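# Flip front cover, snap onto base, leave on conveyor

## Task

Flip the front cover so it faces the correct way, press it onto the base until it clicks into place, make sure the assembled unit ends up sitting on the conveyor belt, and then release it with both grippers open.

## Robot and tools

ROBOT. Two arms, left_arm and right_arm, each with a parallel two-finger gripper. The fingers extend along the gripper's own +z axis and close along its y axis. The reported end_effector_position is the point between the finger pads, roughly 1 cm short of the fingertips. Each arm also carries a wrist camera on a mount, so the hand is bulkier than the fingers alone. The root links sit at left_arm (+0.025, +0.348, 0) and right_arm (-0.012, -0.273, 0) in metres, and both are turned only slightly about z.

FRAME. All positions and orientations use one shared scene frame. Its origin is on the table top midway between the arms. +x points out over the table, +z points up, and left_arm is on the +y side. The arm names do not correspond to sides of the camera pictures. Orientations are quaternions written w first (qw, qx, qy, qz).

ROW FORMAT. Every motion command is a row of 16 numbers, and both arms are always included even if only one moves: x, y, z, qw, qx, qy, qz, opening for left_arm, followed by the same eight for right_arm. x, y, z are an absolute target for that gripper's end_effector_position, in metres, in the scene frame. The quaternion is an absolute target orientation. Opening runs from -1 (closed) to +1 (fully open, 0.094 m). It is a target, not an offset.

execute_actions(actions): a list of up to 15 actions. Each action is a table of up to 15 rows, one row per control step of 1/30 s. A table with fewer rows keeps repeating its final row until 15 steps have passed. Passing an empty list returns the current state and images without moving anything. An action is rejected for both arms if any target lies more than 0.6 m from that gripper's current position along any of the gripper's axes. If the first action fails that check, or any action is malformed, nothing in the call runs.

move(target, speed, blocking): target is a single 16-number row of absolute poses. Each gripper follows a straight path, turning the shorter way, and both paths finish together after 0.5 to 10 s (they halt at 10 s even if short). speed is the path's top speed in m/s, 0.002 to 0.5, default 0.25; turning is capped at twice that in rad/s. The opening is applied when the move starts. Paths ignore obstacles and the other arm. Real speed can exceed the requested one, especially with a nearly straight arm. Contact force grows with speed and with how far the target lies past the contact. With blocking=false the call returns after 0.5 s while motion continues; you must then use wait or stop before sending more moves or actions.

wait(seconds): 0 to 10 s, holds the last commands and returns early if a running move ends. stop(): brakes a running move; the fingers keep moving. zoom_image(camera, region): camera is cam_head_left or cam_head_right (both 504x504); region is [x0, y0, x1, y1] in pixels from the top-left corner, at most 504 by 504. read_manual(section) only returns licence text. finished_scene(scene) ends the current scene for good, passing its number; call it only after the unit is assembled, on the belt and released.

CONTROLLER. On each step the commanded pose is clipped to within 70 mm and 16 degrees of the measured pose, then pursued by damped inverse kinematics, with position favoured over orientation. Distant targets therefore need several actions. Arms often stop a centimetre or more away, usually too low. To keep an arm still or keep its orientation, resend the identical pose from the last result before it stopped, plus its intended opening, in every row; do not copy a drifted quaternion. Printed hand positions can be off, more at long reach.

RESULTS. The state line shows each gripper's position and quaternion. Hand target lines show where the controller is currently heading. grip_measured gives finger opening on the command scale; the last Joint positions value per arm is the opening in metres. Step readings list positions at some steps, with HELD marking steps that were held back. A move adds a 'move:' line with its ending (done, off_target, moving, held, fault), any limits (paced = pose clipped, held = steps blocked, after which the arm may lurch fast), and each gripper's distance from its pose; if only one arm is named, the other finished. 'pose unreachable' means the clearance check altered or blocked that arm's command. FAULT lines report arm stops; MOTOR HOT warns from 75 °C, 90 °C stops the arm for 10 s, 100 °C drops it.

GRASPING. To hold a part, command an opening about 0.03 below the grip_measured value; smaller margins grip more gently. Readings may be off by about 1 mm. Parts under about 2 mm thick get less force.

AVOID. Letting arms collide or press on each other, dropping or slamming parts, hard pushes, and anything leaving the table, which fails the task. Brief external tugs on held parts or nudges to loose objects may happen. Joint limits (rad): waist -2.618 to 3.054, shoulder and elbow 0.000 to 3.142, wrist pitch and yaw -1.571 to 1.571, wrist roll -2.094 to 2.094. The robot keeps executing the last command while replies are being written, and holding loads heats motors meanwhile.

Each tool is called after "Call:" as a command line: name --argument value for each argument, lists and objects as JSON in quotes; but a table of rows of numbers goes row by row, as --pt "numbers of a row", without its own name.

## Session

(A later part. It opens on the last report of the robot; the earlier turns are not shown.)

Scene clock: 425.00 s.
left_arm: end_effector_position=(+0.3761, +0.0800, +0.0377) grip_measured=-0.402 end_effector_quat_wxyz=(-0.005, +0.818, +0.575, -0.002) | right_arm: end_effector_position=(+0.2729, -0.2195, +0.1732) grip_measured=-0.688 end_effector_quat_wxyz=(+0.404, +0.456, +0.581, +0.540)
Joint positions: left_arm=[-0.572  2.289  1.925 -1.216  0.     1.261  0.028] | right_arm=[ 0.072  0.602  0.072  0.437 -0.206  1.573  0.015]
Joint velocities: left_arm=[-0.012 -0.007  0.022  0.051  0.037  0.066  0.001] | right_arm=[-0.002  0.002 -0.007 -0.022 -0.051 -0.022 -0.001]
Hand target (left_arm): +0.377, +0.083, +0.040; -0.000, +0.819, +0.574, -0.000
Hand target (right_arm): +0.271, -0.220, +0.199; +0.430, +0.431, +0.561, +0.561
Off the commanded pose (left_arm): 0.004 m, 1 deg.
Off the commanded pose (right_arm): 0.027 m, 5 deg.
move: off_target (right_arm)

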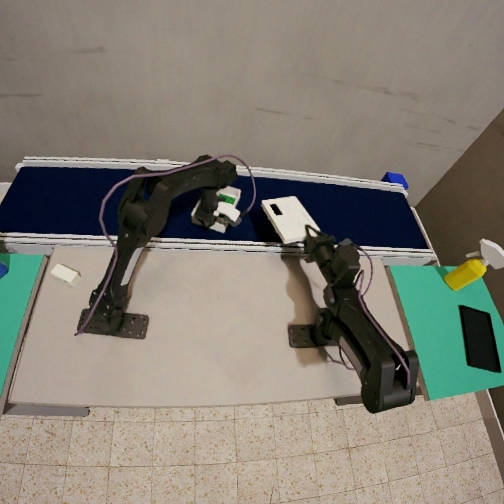

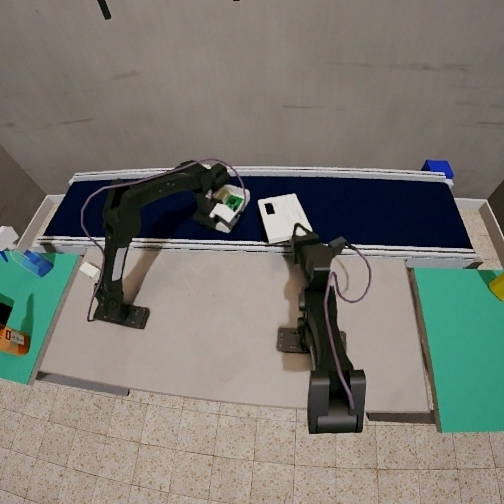

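Call:
move --target '[0.378,0.083,0.04,0,0.819,0.574,0,-1, 0.27,-0.22,0.2,0.431,0.431,0.561,0.561,-0.73]' --speed 0.05

Call:
move --target '[0.415,0.07,0.045,0,0.643,0.766,0,-1, 0.27,-0.22,0.2,0.431,0.431,0.561,0.561,-0.73]' --speed 0.15

Call:
move --target '[0.42,0.06,0.04,0,-0.044,0.999,0,-1, 0.27,-0.22,0.2,0.431,0.431,0.561,0.561,-0.73]' --speed 0.15

Call:
move --target '[0.42,0.06,0.04,0,-0.044,0.999,0,-0.5, 0.27,-0.22,0.2,0.431,0.431,0.561,0.561,-0.73]' --speed 0.05

Call:
move --target '[0.42,0.065,0.10,0,-0.044,0.999,0,-0.5, 0.27,-0.22,0.2,0.431,0.431,0.561,0.561,-0.73]' --speed 0.1

Call:
move --target '[0.38,0.36,0.12,0,0,1,0,0.5, 0.27,-0.22,0.2,0.431,0.431,0.561,0.561,-0.73]' --speed 0.2

Call:
move --target '[0.38,0.36,0.12,0,0,1,0,0.5, 0.44,0.03,0.14,0,0,0.707,0.707,-0.73]' --speed 0.12

Call:
zoom_image --camera "cam_head_left" --region '[130, 160, 260, 255]'

Call:
zoom_image --camera "cam_head_right" --region '[130, 160, 260, 255]'

Scene clock: 443.07 s.
left_arm: end_effector_position=(+0.3776, +0.0790, +0.0376) grip_measured=-0.954 end_effector_quat_wxyz=(-0.002, +0.818, +0.575, -0.000) | right_arm: end_effector_position=(+0.2729, -0.2195, +0.1731) grip_measured=-0.688 end_effector_quat_wxyz=(+0.404, +0.456, +0.582, +0.539)
Joint positions: left_arm=[-0.572  2.289  1.925 -1.209 -0.     1.262  0.002] | right_arm=[ 0.072  0.602  0.072  0.436 -0.206  1.573  0.015]
Joint velocities: left_arm=[ 0.007  0.002  0.017 -0.007 -0.007  0.007  0.   ] | right_arm=[-0.012  0.007  0.002 -0.066  0.037  0.066 -0.   ]
Hand target (left_arm): +0.378, +0.083, +0.040; -0.000, +0.819, +0.574, -0.000
Hand target (right_arm): +0.271, -0.220, +0.199; +0.430, +0.431, +0.561, +0.561
Off the commanded pose (left_arm): 0.005 m, 0 deg.
Off the commanded pose (right_arm): 0.027 m, 5 deg.
move: off_target (right_arm)

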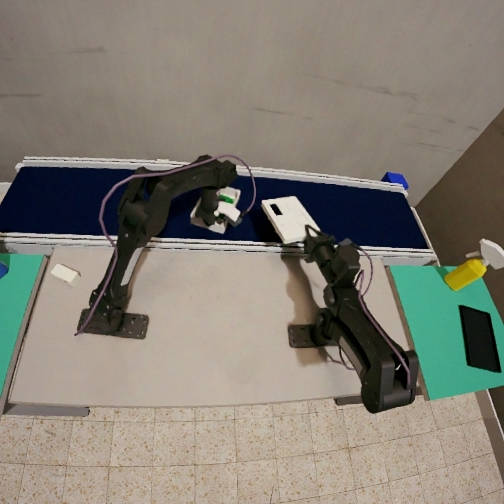

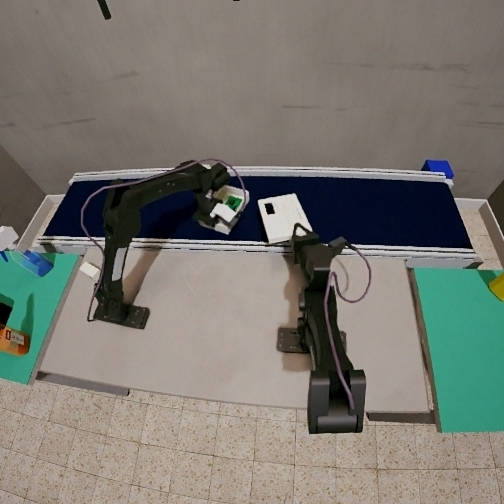

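Scene clock: 445.27 s.
left_arm: end_effector_position=(+0.4108, +0.0693, +0.0407) grip_measured=-0.954 end_effector_quat_wxyz=(-0.002, +0.652, +0.758, +0.000) | right_arm: end_effector_position=(+0.2729, -0.2195, +0.1733) grip_measured=-0.688 end_effector_quat_wxyz=(+0.404, +0.455, +0.581, +0.540)
Joint positions: left_arm=[-0.546  2.457  2.232 -1.349 -0.     0.791  0.002] | right_arm=[ 0.072  0.602  0.072  0.437 -0.206  1.573  0.015]
Joint velocities: left_arm=[ 0.002 -0.002  0.012 -0.095  0.022 -0.022 -0.   ] | right_arm=[-0.002  0.012 -0.007 -0.037  0.022 -0.037 -0.   ]
Hand target (left_arm): +0.415, +0.070, +0.045; +0.001, +0.643, +0.766, -0.000
Hand target (right_arm): +0.271, -0.220, +0.199; +0.431, +0.431, +0.561, +0.561
Off the commanded pose (left_arm): 0.006 m, 1 deg.
Off the commanded pose (right_arm): 0.027 m, 5 deg.
move: off_target (right_arm)

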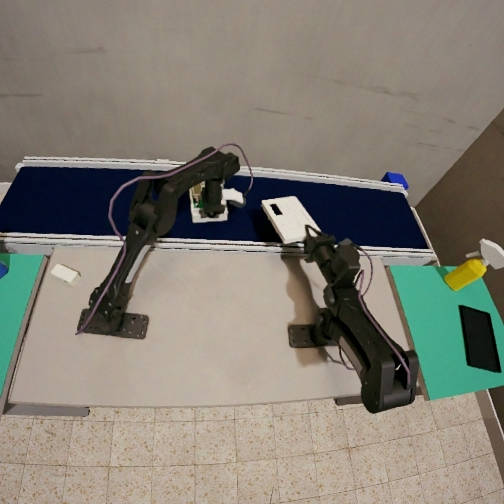

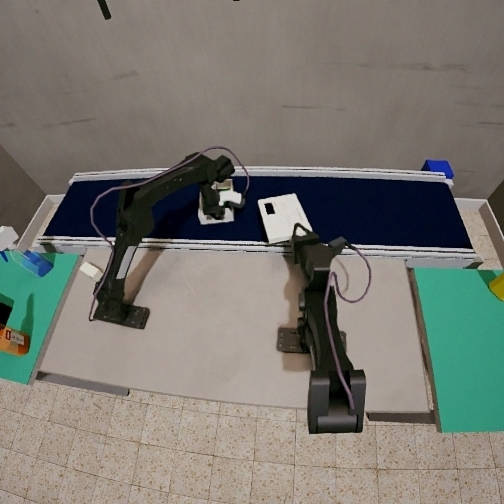

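Scene clock: 450.77 s.
left_arm: end_effector_position=(+0.4205, +0.0616, +0.0388) grip_measured=-0.953 end_effector_quat_wxyz=(+0.002, -0.037, +0.999, -0.003) | right_arm: end_effector_position=(+0.2729, -0.2195, +0.1733) grip_measured=-0.688 end_effector_quat_wxyz=(+0.404, +0.455, +0.581, +0.540)
Joint positions: left_arm=[-0.546  2.519  2.338 -1.382  0.003 -0.701  0.002] | right_arm=[ 0.072  0.602  0.072  0.437 -0.206  1.573  0.015]
Joint velocities: left_arm=[ 0.002 -0.007  0.002 -0.037  0.051 -0.022  0.001] | right_arm=[-0.017 -0.007  0.002 -0.095 -0.037  0.066 -0.001]
Hand target (left_arm): +0.420, +0.060, +0.040; +0.001, -0.044, +0.999, -0.000
Hand target (right_arm): +0.271, -0.220, +0.199; +0.431, +0.431, +0.561, +0.561
Off the commanded pose (left_arm): 0.002 m, 1 deg.
Off the commanded pose (right_arm): 0.027 m, 5 deg.
move: off_target (right_arm)

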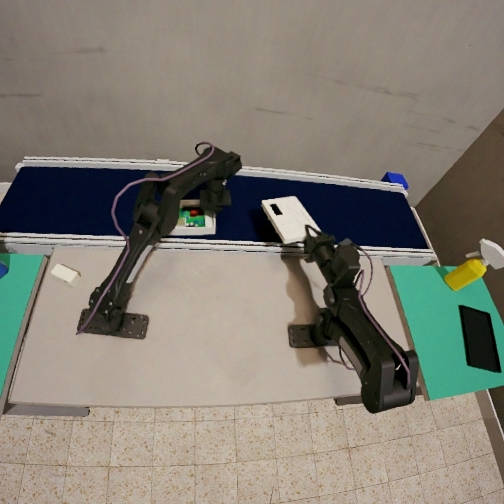

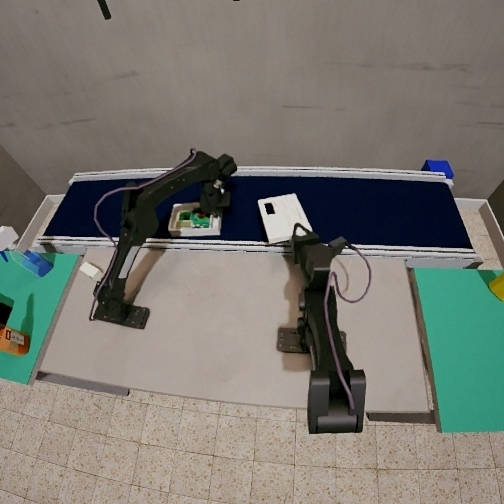

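Scene clock: 451.93 s.
left_arm: end_effector_position=(+0.4191, +0.0626, +0.0388) grip_measured=-0.502 end_effector_quat_wxyz=(-0.001, -0.040, +0.999, -0.001) | right_arm: end_effector_position=(+0.2729, -0.2195, +0.1731) grip_measured=-0.688 end_effector_quat_wxyz=(+0.404, +0.456, +0.582, +0.539)
Joint positions: left_arm=[-0.546  2.519  2.338 -1.388  0.003 -0.709  0.023] | right_arm=[ 0.072  0.602  0.072  0.436 -0.206  1.573  0.015]
Joint velocities: left_arm=[-0.002 -0.012 -0.007 -0.022  0.095  0.051  0.   ] | right_arm=[-0.007  0.007 -0.007  0.007  0.007 -0.022 -0.001]
Hand target (left_arm): +0.420, +0.060, +0.040; +0.001, -0.044, +0.999, -0.000
Hand target (right_arm): +0.271, -0.220, +0.199; +0.430, +0.431, +0.561, +0.561
Off the commanded pose (left_arm): 0.003 m, 0 deg.
Off the commanded pose (right_arm): 0.027 m, 5 deg.
move: off_target (right_arm)

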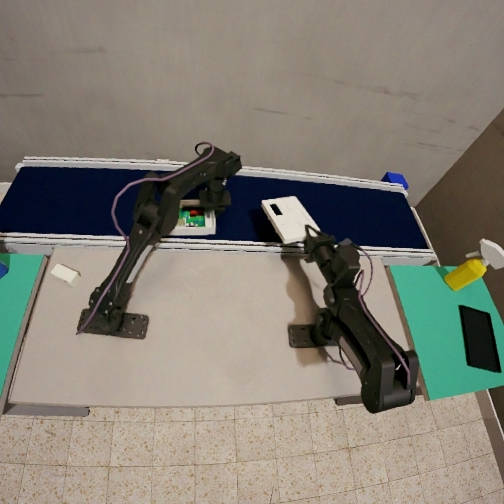

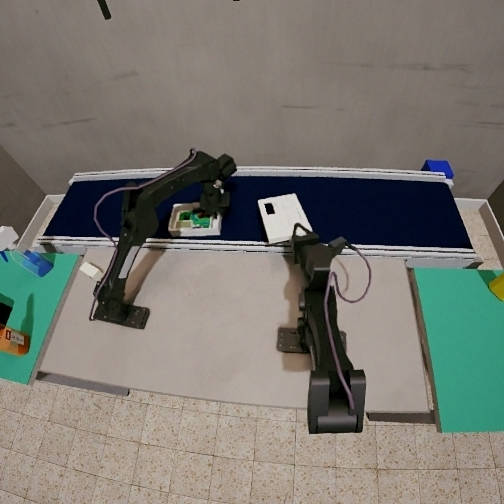

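Scene clock: 452.90 s.
left_arm: end_effector_position=(+0.4202, +0.0618, +0.0880) grip_measured=-0.502 end_effector_quat_wxyz=(+0.014, -0.040, +0.999, -0.012) | right_arm: end_effector_position=(+0.2729, -0.2195, +0.1733) grip_measured=-0.688 end_effector_quat_wxyz=(+0.404, +0.455, +0.581, +0.540)
Joint positions: left_arm=[-0.546  2.52   2.537 -1.551  0.003 -0.709  0.023] | right_arm=[ 0.072  0.602  0.072  0.437 -0.206  1.573  0.015]
Joint velocities: left_arm=[-0.007 -0.007  0.007 -0.081 -0.051 -0.022 -0.   ] | right_arm=[-0.002 -0.002  0.002  0.051 -0.095  0.066 -0.001]
Hand target (left_arm): +0.420, +0.065, +0.100; +0.019, -0.044, +0.999, -0.015
Hand target (right_arm): +0.271, -0.220, +0.199; +0.431, +0.430, +0.561, +0.561
Off the commanded pose (left_arm): 0.012 m, 2 deg.
Off the commanded pose (right_arm): 0.027 m, 5 deg.
joint sent to its limit (left arm) — the command would take joint 4 (wrist pitch) past its lower limit, so that joint was sent only as far as its limit.
move: off_target (left_arm, right_arm)

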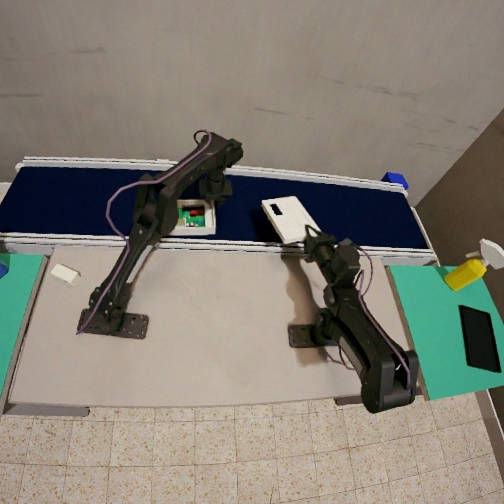

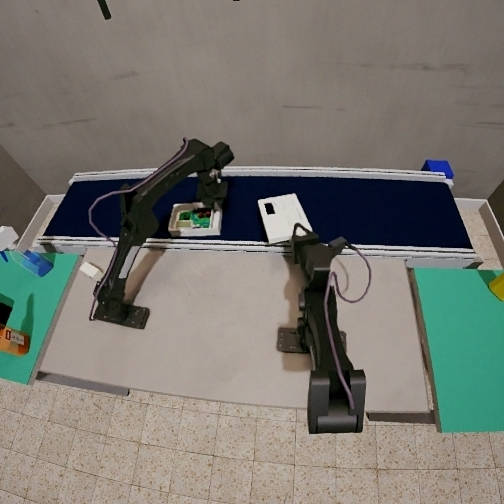

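Scene clock: 455.00 s.
left_arm: end_effector_position=(+0.3832, +0.3620, +0.1189) grip_measured=+0.498 end_effector_quat_wxyz=(-0.003, -0.009, +1.000, -0.002) | right_arm: end_effector_position=(+0.2729, -0.2195, +0.1733) grip_measured=-0.688 end_effector_quat_wxyz=(+0.404, +0.455, +0.581, +0.540)
Joint positions: left_arm=[ 0.121  1.908  1.666 -1.335  0.003  0.021  0.07 ] | right_arm=[ 0.072  0.602  0.072  0.437 -0.206  1.573  0.015]
Joint velocities: left_arm=[ 0.007 -0.017 -0.002  0.022 -0.037  0.022 -0.   ] | right_arm=[ 0.007  0.002  0.002 -0.066 -0.066 -0.066  0.001]
Hand target (left_arm): +0.378, +0.360, +0.122; -0.002, -0.000, +1.000, -0.003
Hand target (right_arm): +0.271, -0.220, +0.199; +0.431, +0.431, +0.561, +0.561
Off the commanded pose (left_arm): 0.004 m, 1 deg.
Off the commanded pose (right_arm): 0.027 m, 5 deg.
move: off_target (right_arm)

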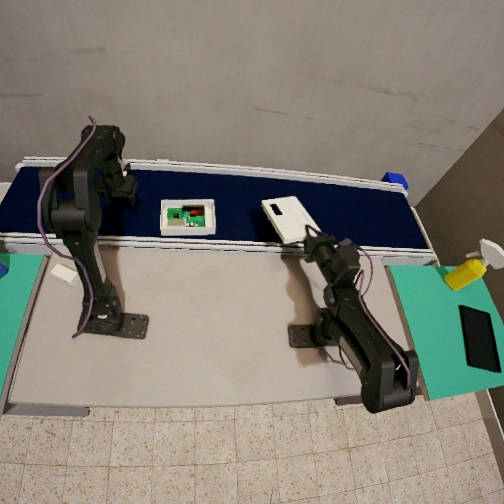

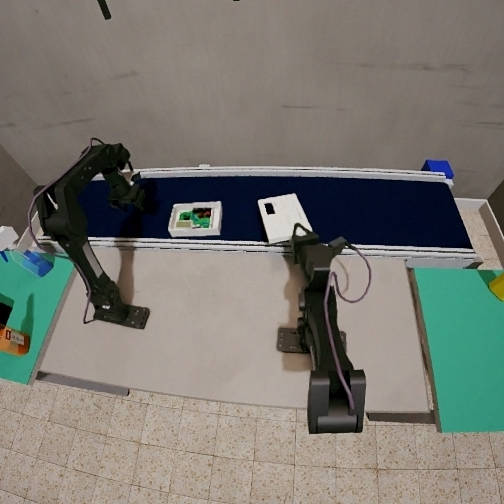

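Scene clock: 460.93 s.
left_arm: end_effector_position=(+0.3832, +0.3620, +0.1189) grip_measured=+0.498 end_effector_quat_wxyz=(-0.003, -0.009, +1.000, -0.002) | right_arm: end_effector_position=(+0.4380, +0.0227, +0.1361) grip_measured=-0.688 end_effector_quat_wxyz=(-0.006, +0.018, +0.712, +0.702)
Joint positions: left_arm=[ 0.121  1.908  1.666 -1.335  0.003  0.021  0.07 ] | right_arm=[ 0.27   2.336  1.376  0.905 -1.3    1.552  0.015]
Joint velocities: left_arm=[ 0.012 -0.002  0.007 -0.037 -0.022 -0.022  0.001] | right_arm=[-0.017  0.002  0.012 -0.081 -0.037  0.037 -0.   ]
Hand target (left_arm): +0.380, +0.360, +0.120; -0.000, -0.000, +1.000, +0.000
Hand target (right_arm): +0.440, +0.027, +0.141; -0.003, +0.003, +0.711, +0.703
Off the commanded pose (left_arm): 0.004 m, 1 deg.
Off the commanded pose (right_arm): 0.009 m, 2 deg.
move: done

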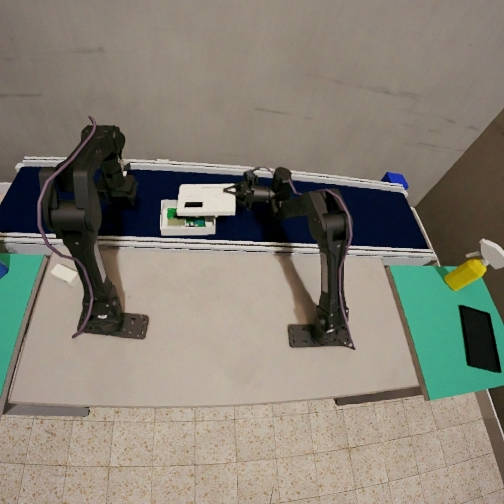

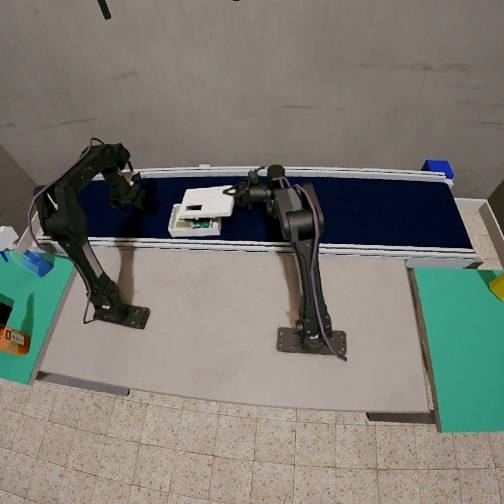

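Region (130, 160, 260, 255) of cam_head_left's 504x504 image, scaled by 3.877, with more detail than that image has; it fills the top 368 rows of this view, and the rest is white.

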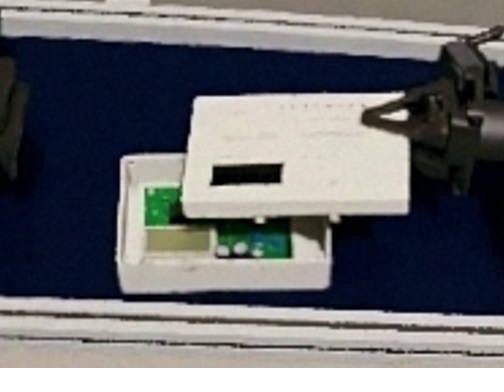

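Region (130, 160, 260, 255) of cam_head_right's 504x504 image, scaled by 3.877, with more detail than that image has; it fills the top 368 rows of this view, and the rest is white.

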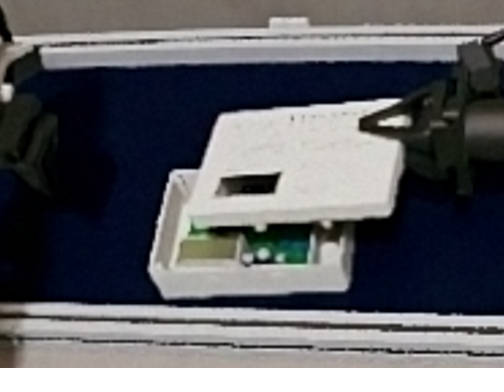

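Call:
move --target '[0.38,0.36,0.12,0,0,1,0,0.5, 0.44,0.098,0.10,0,0,0.707,0.707,-0.73]' --speed 0.05

Call:
zoom_image --camera "cam_head_left" --region '[130, 160, 260, 255]'

Call:
zoom_image --camera "cam_head_right" --region '[130, 160, 260, 255]'

Scene clock: 469.40 s.
left_arm: end_effector_position=(+0.3832, +0.3620, +0.1189) grip_measured=+0.498 end_effector_quat_wxyz=(-0.003, -0.009, +1.000, -0.002) | right_arm: end_effector_position=(+0.4355, +0.0919, +0.0912) grip_measured=-0.688 end_effector_quat_wxyz=(-0.016, +0.015, +0.714, +0.699)
Joint positions: left_arm=[ 0.121  1.908  1.666 -1.335  0.003  0.021  0.07 ] | right_arm=[ 0.408  2.513  1.507  0.95  -1.179  1.563  0.015]
Joint velocities: left_arm=[-0.002  0.002 -0.007  0.007 -0.037 -0.007 -0.   ] | right_arm=[-0.002  0.002 -0.002 -0.022 -0.066 -0.022 -0.   ]
Hand target (left_arm): +0.380, +0.360, +0.120; -0.000, -0.000, +1.000, +0.000
Hand target (right_arm): +0.440, +0.097, +0.100; +0.000, -0.000, +0.708, +0.706
Off the commanded pose (left_arm): 0.004 m, 1 deg.
Off the commanded pose (right_arm): 0.012 m, 3 deg.
move: off_target (right_arm)

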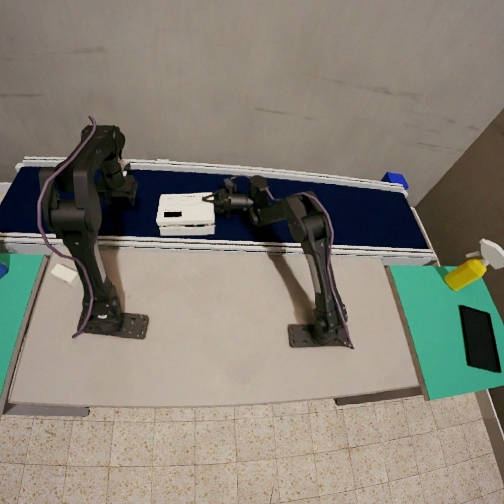

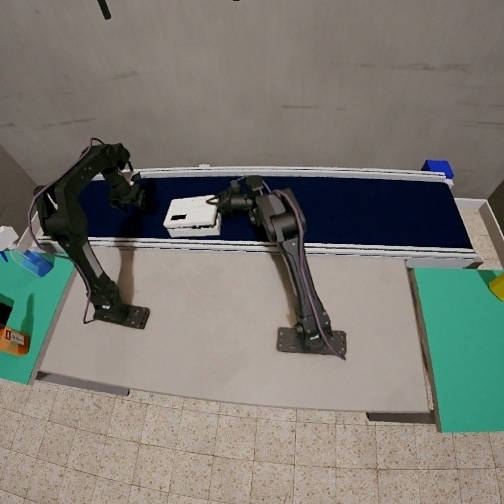

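Region (130, 160, 260, 255) of cam_head_left's 504x504 image, scaled by 3.877, with more detail than that image has; it fills the top 368 rows of this view, and the rest is white.

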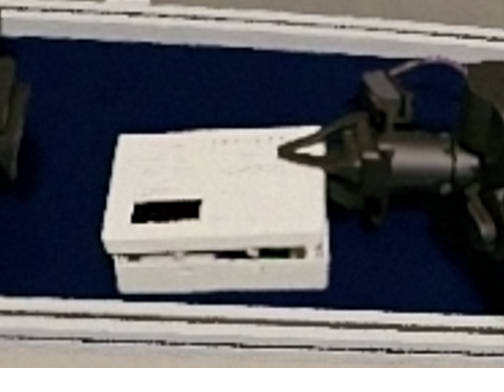

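Region (130, 160, 260, 255) of cam_head_right's 504x504 image, scaled by 3.877, with more detail than that image has; it fills the top 368 rows of this view, and the rest is white.

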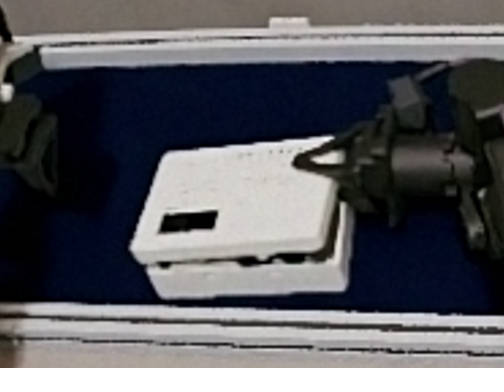

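Call:
move --target '[0.38,0.36,0.12,0,0,1,0,0.5, 0.453,0.095,0.088,0,0,0.707,0.707,-0.73]' --speed 0.02

Call:
zoom_image --camera "cam_head_left" --region '[145, 175, 245, 250]'

Call:
zoom_image --camera "cam_head_right" --region '[145, 175, 245, 250]'

Scene clock: 477.53 s.
left_arm: end_effector_position=(+0.3832, +0.3620, +0.1189) grip_measured=+0.498 end_effector_quat_wxyz=(-0.003, -0.009, +1.000, -0.002) | right_arm: end_effector_position=(+0.4437, +0.0964, +0.0876) grip_measured=-0.688 end_effector_quat_wxyz=(-0.012, -0.000, +0.710, +0.704)
Joint positions: left_arm=[ 0.121  1.908  1.666 -1.335  0.003  0.021  0.07 ] | right_arm=[ 0.408  2.568  1.582  0.963 -1.195  1.566  0.015]
Joint velocities: left_arm=[-0.017 -0.012  0.002 -0.022  0.007  0.007 -0.001] | right_arm=[-0.002 -0.002  0.012 -0.037  0.022 -0.095 -0.001]
Hand target (left_arm): +0.380, +0.360, +0.120; -0.000, -0.000, +1.000, +0.000
Hand target (right_arm): +0.453, +0.095, +0.088; -0.000, +0.000, +0.707, +0.707
Off the commanded pose (left_arm): 0.004 m, 1 deg.
Off the commanded pose (right_arm): 0.009 m, 1 deg.
move: done

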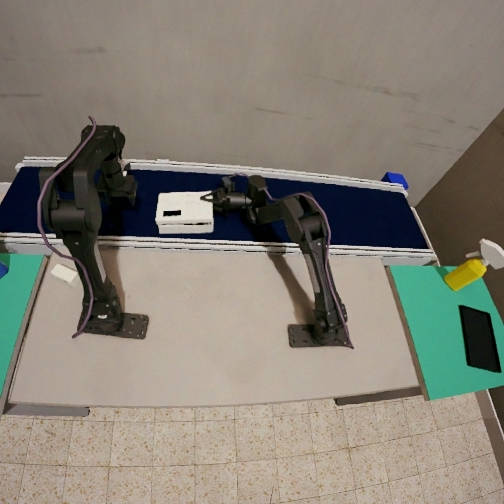

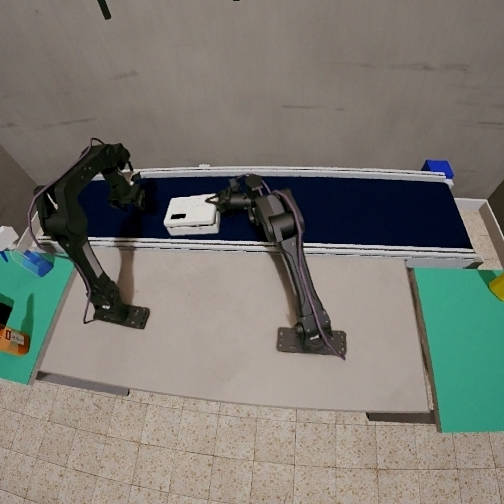

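Region (145, 175, 245, 250) of cam_head_left's 504x504 image, scaled by 5.040, with more detail than that image has; it fills the top 378 rows of this view, and the rest is white.

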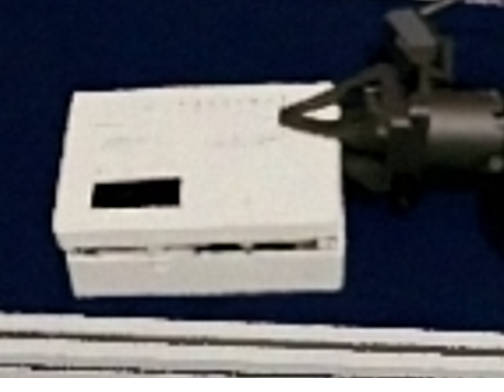

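Region (145, 175, 245, 250) of cam_head_right's 504x504 image, scaled by 5.040, with more detail than that image has; it fills the top 378 rows of this view, and the rest is white.

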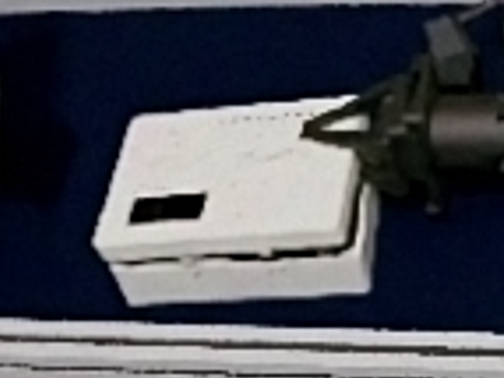

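Call:
move --target '[0.38,0.36,0.12,0,0,1,0,0.5, 0.45,0.095,0.125,0,0,0.707,0.707,-0.73]' --speed 0.03

Call:
move --target '[0.38,0.36,0.12,0,0,1,0,0.5, 0.463,0.092,0.115,0,0,0.707,0.707,-0.73]' --speed 0.02

Call:
move --target '[0.38,0.36,0.12,0,0,1,0,0.5, 0.463,0.092,0.092,0,0,0.707,0.707,-0.73]' --speed 0.02

Call:
zoom_image --camera "cam_head_left" --region '[145, 175, 245, 250]'

Call:
zoom_image --camera "cam_head_right" --region '[145, 175, 245, 250]'

Scene clock: 487.73 s.
left_arm: end_effector_position=(+0.3832, +0.3620, +0.1189) grip_measured=+0.498 end_effector_quat_wxyz=(-0.003, -0.009, +1.000, -0.002) | right_arm: end_effector_position=(+0.4456, +0.0967, +0.1038) grip_measured=-0.688 end_effector_quat_wxyz=(-0.015, +0.008, +0.712, +0.702)
Joint positions: left_arm=[ 0.121  1.908  1.666 -1.335  0.003  0.021  0.07 ] | right_arm=[ 0.408  2.524  1.582  0.908 -1.188  1.571  0.015]
Joint velocities: left_arm=[ 0.012  0.007 -0.017  0.007 -0.066 -0.022 -0.   ] | right_arm=[-0.002  0.002  0.012 -0.022 -0.022  0.037 -0.001]
Hand target (left_arm): +0.380, +0.360, +0.120; -0.000, -0.000, +1.000, +0.000
Hand target (right_arm): +0.450, +0.095, +0.125; -0.000, -0.000, +0.707, +0.707
Off the commanded pose (left_arm): 0.004 m, 1 deg.
Off the commanded pose (right_arm): 0.022 m, 2 deg.
move: off_target (right_arm)

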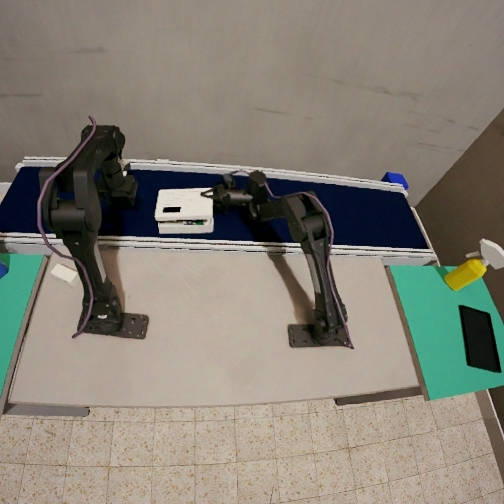

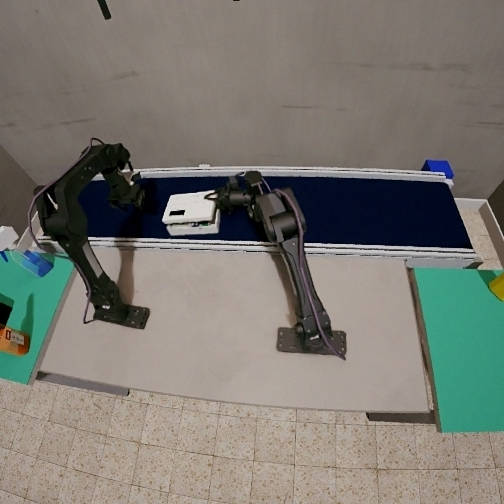

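Scene clock: 489.03 s.
left_arm: end_effector_position=(+0.3832, +0.3620, +0.1189) grip_measured=+0.498 end_effector_quat_wxyz=(-0.003, -0.009, +1.000, -0.002) | right_arm: end_effector_position=(+0.4565, +0.0934, +0.1110) grip_measured=-0.688 end_effector_quat_wxyz=(-0.005, +0.006, +0.709, +0.705)
Joint positions: left_arm=[ 0.121  1.908  1.666 -1.335  0.003  0.021  0.07 ] | right_arm=[ 0.395  2.534  1.626  0.891 -1.191  1.571  0.015]
Joint velocities: left_arm=[-0.002 -0.012  0.002  0.095  0.022 -0.022  0.001] | right_arm=[-0.017  0.012 -0.007 -0.051  0.066  0.022 -0.   ]
Hand target (left_arm): +0.380, +0.360, +0.120; -0.000, -0.000, +1.000, +0.000
Hand target (right_arm): +0.463, +0.092, +0.115; +0.000, +0.000, +0.707, +0.707
Off the commanded pose (left_arm): 0.004 m, 1 deg.
Off the commanded pose (right_arm): 0.008 m, 1 deg.
move: done

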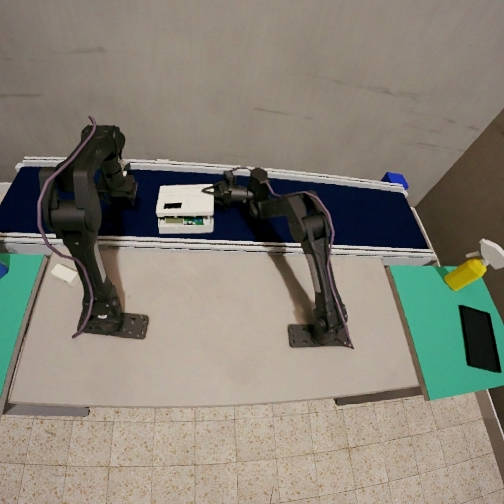

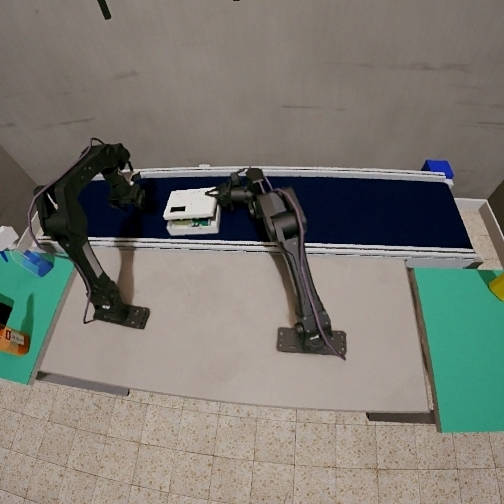

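Scene clock: 490.27 s.
left_arm: end_effector_position=(+0.3832, +0.3620, +0.1189) grip_measured=+0.498 end_effector_quat_wxyz=(-0.003, -0.009, +1.000, -0.002) | right_arm: end_effector_position=(+0.4555, +0.0930, +0.0856) grip_measured=-0.688 end_effector_quat_wxyz=(-0.016, +0.016, +0.713, +0.701)
Joint positions: left_arm=[ 0.121  1.908  1.666 -1.335  0.003  0.021  0.07 ] | right_arm=[ 0.395  2.585  1.626  0.912 -1.191  1.571  0.015]
Joint velocities: left_arm=[-0.007 -0.012  0.007  0.037  0.007 -0.037 -0.   ] | right_arm=[-0.012  0.002 -0.017  0.037  0.037  0.051 -0.002]
Hand target (left_arm): +0.380, +0.360, +0.120; -0.000, -0.000, +1.000, +0.000
Hand target (right_arm): +0.463, +0.092, +0.092; +0.000, +0.000, +0.708, +0.707
Off the commanded pose (left_arm): 0.004 m, 1 deg.
Off the commanded pose (right_arm): 0.010 m, 3 deg.
move: off_target (right_arm)

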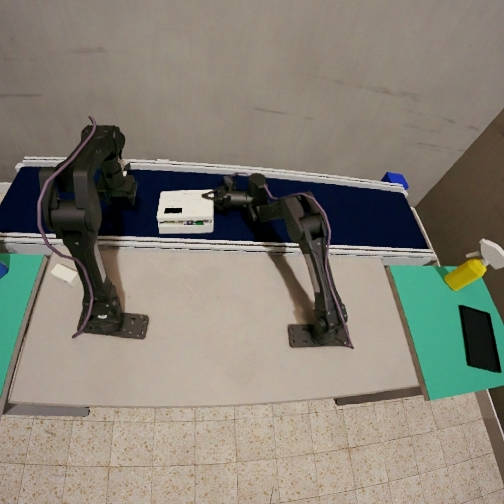

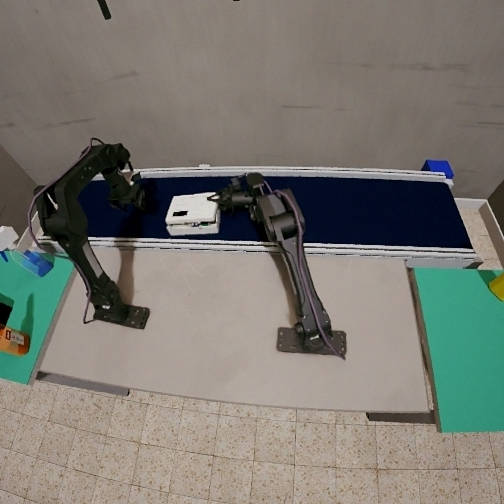

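Region (145, 175, 245, 250) of cam_head_left's 504x504 image, scaled by 5.040, with more detail than that image has; it fills the top 378 rows of this view, and the rest is white.

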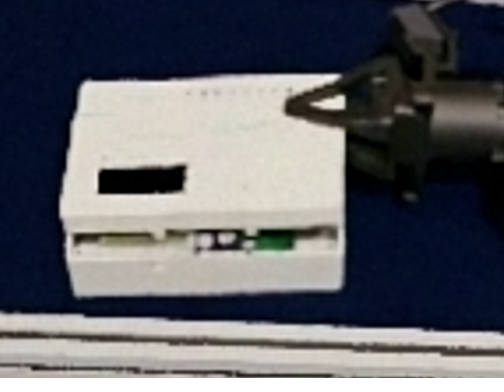

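Region (145, 175, 245, 250) of cam_head_right's 504x504 image, scaled by 5.040, with more detail than that image has; it fills the top 378 rows of this view, and the rest is white.

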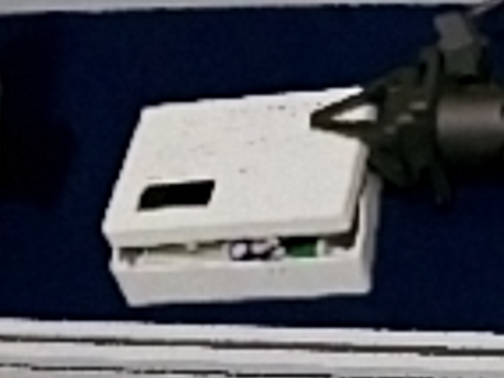

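Alignment looks reasonable. I'll open slightly to let the left end settle, and bring the left gripper above it.

Call:
move --target '[0.42,0.22,0.125,0,0.707,0.707,0,0.5, 0.463,0.092,0.10,0,0,0.707,0.707,-0.5]' --speed 0.3

Call:
zoom_image --camera "cam_head_left" --region '[145, 175, 245, 250]'

Call:
zoom_image --camera "cam_head_right" --region '[145, 175, 245, 250]'

Scene clock: 501.67 s.
left_arm: end_effector_position=(+0.4213, +0.2210, +0.1258) grip_measured=+0.498 end_effector_quat_wxyz=(+0.008, +0.701, +0.713, +0.004) | right_arm: end_effector_position=(+0.4555, +0.0930, +0.0857) grip_measured=-0.503 end_effector_quat_wxyz=(-0.016, +0.015, +0.713, +0.701)
Joint positions: left_arm=[-0.23   2.137  2.027 -1.444  0.001  1.24   0.07 ] | right_arm=[ 0.395  2.585  1.626  0.913 -1.191  1.572  0.023]
Joint velocities: left_arm=[ 0.007  0.002  0.002 -0.051 -0.051 -0.095  0.   ] | right_arm=[ 0.002 -0.012  0.002  0.037 -0.051  0.022  0.   ]
Hand target (left_arm): +0.421, +0.220, +0.124; -0.000, +0.707, +0.707, +0.002
Hand target (right_arm): +0.463, +0.092, +0.100; +0.000, -0.000, +0.707, +0.707
Off the commanded pose (left_arm): 0.002 m, 1 deg.
Off the commanded pose (right_arm): 0.016 m, 3 deg.
move: off_target (right_arm)

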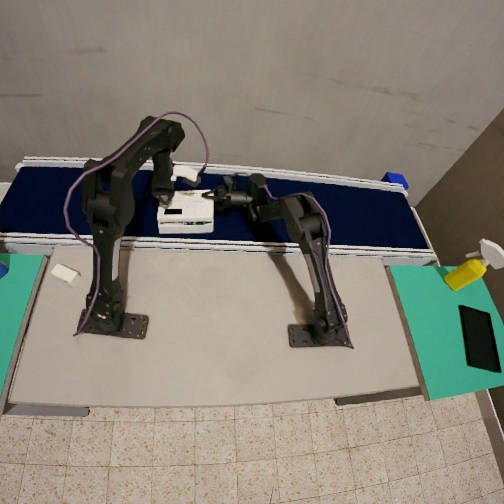

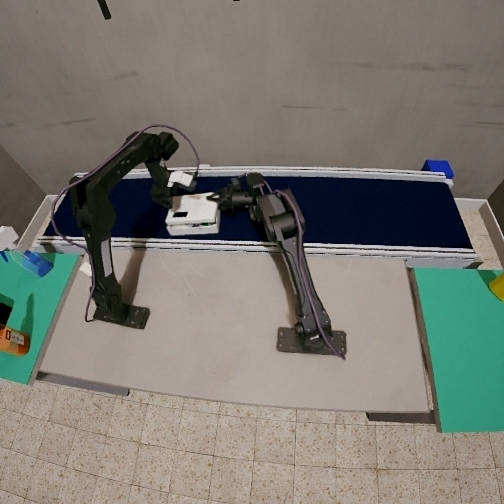

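Region (145, 175, 245, 250) of cam_head_left's 504x504 image, scaled by 5.040, with more detail than that image has; it fills the top 378 rows of this view, and the rest is white.

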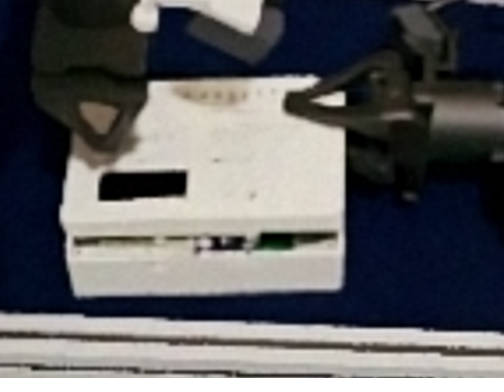

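Region (145, 175, 245, 250) of cam_head_right's 504x504 image, scaled by 5.040, with more detail than that image has; it fills the top 378 rows of this view, and the rest is white.

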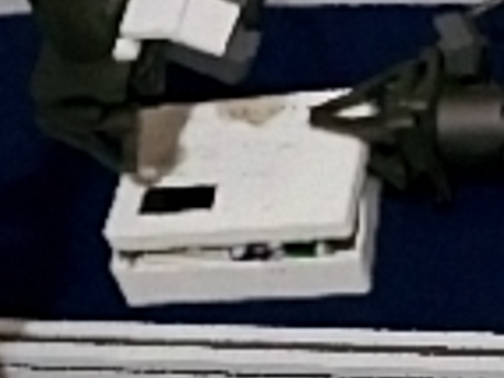

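Call:
move --target '[0.42,0.22,0.082,0,0.707,0.707,0,0.5, 0.463,0.092,0.10,0,0,0.707,0.707,-0.5]' --speed 0.03

Call:
move --target '[0.42,0.22,0.082,0,0.707,0.707,0,0.5, 0.46,0.02,0.09,0,0,0.707,0.707,-0.5]' --speed 0.03

Call:
move --target '[0.42,0.27,0.14,0,0.707,0.707,0,0.5, 0.46,0.0,0.10,0,0,0.707,0.707,-0.5]' --speed 0.1

Call:
zoom_image --camera "cam_head_left" --region '[145, 175, 245, 250]'

Call:
zoom_image --camera "cam_head_right" --region '[145, 175, 245, 250]'

Scene clock: 512.40 s.
left_arm: end_effector_position=(+0.4213, +0.2210, +0.0879) grip_measured=+0.498 end_effector_quat_wxyz=(+0.004, +0.702, +0.712, +0.002) | right_arm: end_effector_position=(+0.4555, +0.0930, +0.0857) grip_measured=-0.503 end_effector_quat_wxyz=(-0.016, +0.015, +0.713, +0.701)
Joint positions: left_arm=[-0.23   2.137  1.877 -1.302  0.001  1.244  0.07 ] | right_arm=[ 0.395  2.585  1.626  0.913 -1.191  1.572  0.023]
Joint velocities: left_arm=[-0.007 -0.017 -0.007  0.007 -0.066 -0.037  0.   ] | right_arm=[-0.007  0.007  0.007 -0.007  0.022  0.037 -0.001]
Hand target (left_arm): +0.419, +0.220, +0.082; -0.000, +0.707, +0.707, -0.000
Hand target (right_arm): +0.463, +0.092, +0.100; +0.000, +0.000, +0.707, +0.707
Off the commanded pose (left_arm): 0.006 m, 1 deg.
Off the commanded pose (right_arm): 0.016 m, 3 deg.
move: off_target (right_arm)

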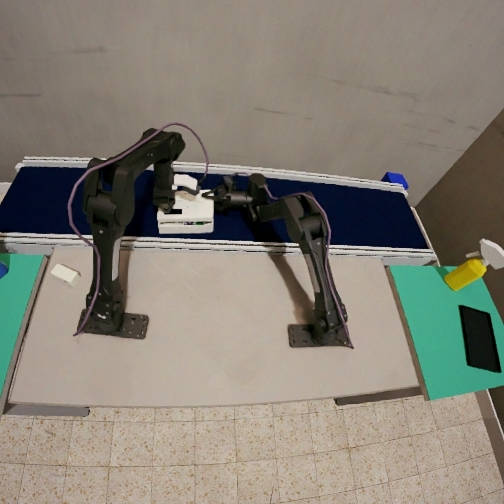

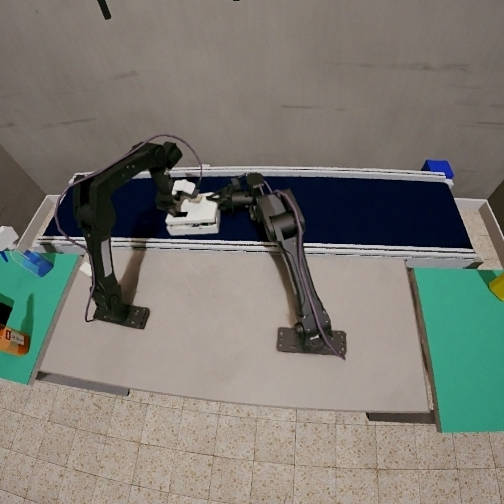

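Scene clock: 515.13 s.
left_arm: end_effector_position=(+0.4218, +0.2208, +0.0879) grip_measured=+0.498 end_effector_quat_wxyz=(+0.005, +0.702, +0.712, +0.002) | right_arm: end_effector_position=(+0.4609, +0.0251, +0.0765) grip_measured=-0.503 end_effector_quat_wxyz=(-0.012, +0.012, +0.710, +0.704)
Joint positions: left_arm=[-0.23   2.137  1.877 -1.3    0.001  1.244  0.07 ] | right_arm=[ 0.262  2.571  1.531  1.005 -1.324  1.572  0.023]
Joint velocities: left_arm=[-0.002 -0.007  0.007 -0.007  0.007 -0.007 -0.   ] | right_arm=[ 0.002 -0.002  0.012  0.051 -0.051  0.007 -0.   ]
Hand target (left_arm): +0.420, +0.220, +0.082; -0.000, +0.707, +0.707, -0.000
Hand target (right_arm): +0.459, +0.021, +0.090; -0.000, -0.000, +0.707, +0.707
Off the commanded pose (left_arm): 0.006 m, 1 deg.
Off the commanded pose (right_arm): 0.014 m, 2 deg.
move: off_target (right_arm)

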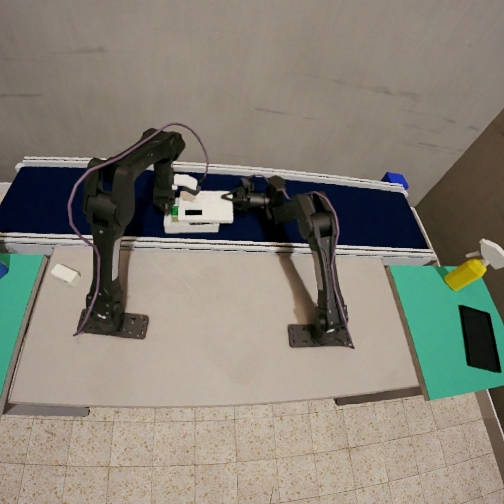

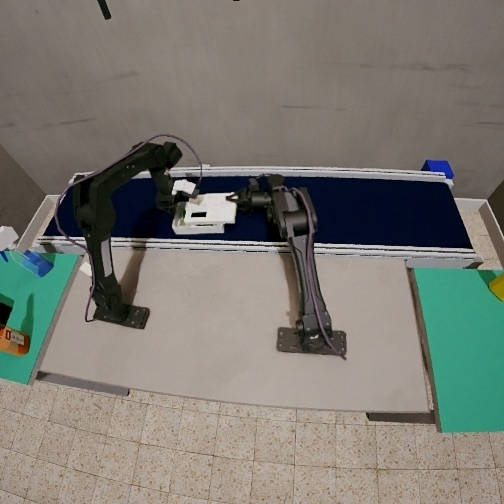

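Scene clock: 516.40 s.
left_arm: end_effector_position=(+0.4204, +0.2688, +0.1288) grip_measured=+0.498 end_effector_quat_wxyz=(-0.006, +0.704, +0.710, -0.005) | right_arm: end_effector_position=(+0.4627, +0.0038, +0.0907) grip_measured=-0.503 end_effector_quat_wxyz=(-0.006, +0.007, +0.708, +0.706)
Joint positions: left_arm=[-0.117  2.116  2.007 -1.477  0.001  1.362  0.07 ] | right_arm=[ 0.218  2.529  1.506  1.005 -1.368  1.572  0.023]
Joint velocities: left_arm=[-0.007  0.017  0.002 -0.037 -0.081 -0.051  0.001] | right_arm=[-0.012  0.002  0.002  0.022 -0.007  0.037 -0.   ]
Hand target (left_arm): +0.420, +0.270, +0.140; +0.000, +0.707, +0.707, -0.000
Hand target (right_arm): +0.460, +0.000, +0.100; -0.000, -0.000, +0.707, +0.707
Off the commanded pose (left_arm): 0.011 m, 1 deg.
Off the commanded pose (right_arm): 0.010 m, 1 deg.
move: off_target (left_arm)

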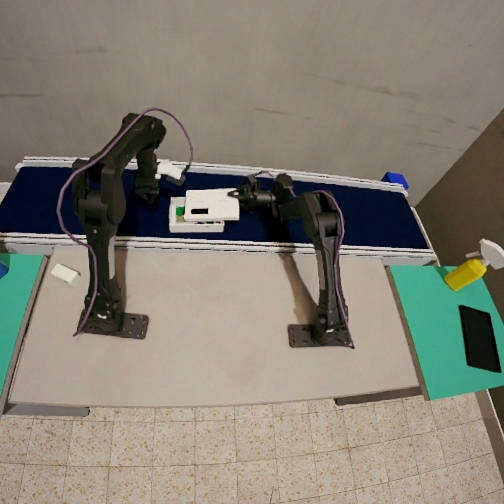

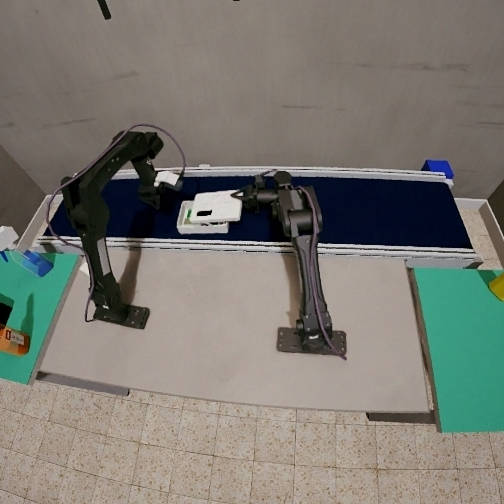

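Region (145, 175, 245, 250) of cam_head_left's 504x504 image, scaled by 5.040, with more detail than that image has; it fills the top 378 rows of this view, and the rest is white.

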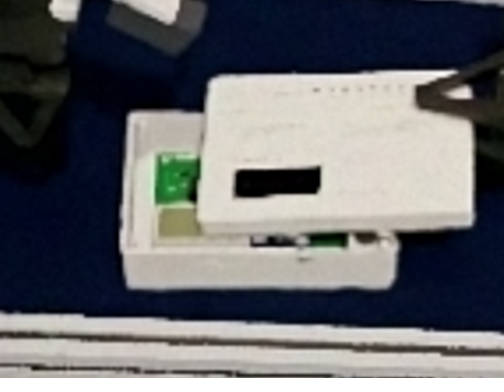

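Region (145, 175, 245, 250) of cam_head_right's 504x504 image, scaled by 5.040, with more detail than that image has; it fills the top 378 rows of this view, and the rest is white.

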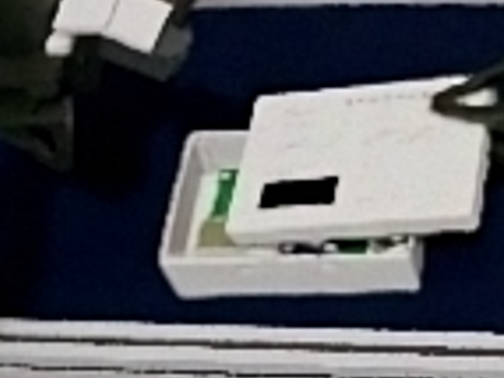

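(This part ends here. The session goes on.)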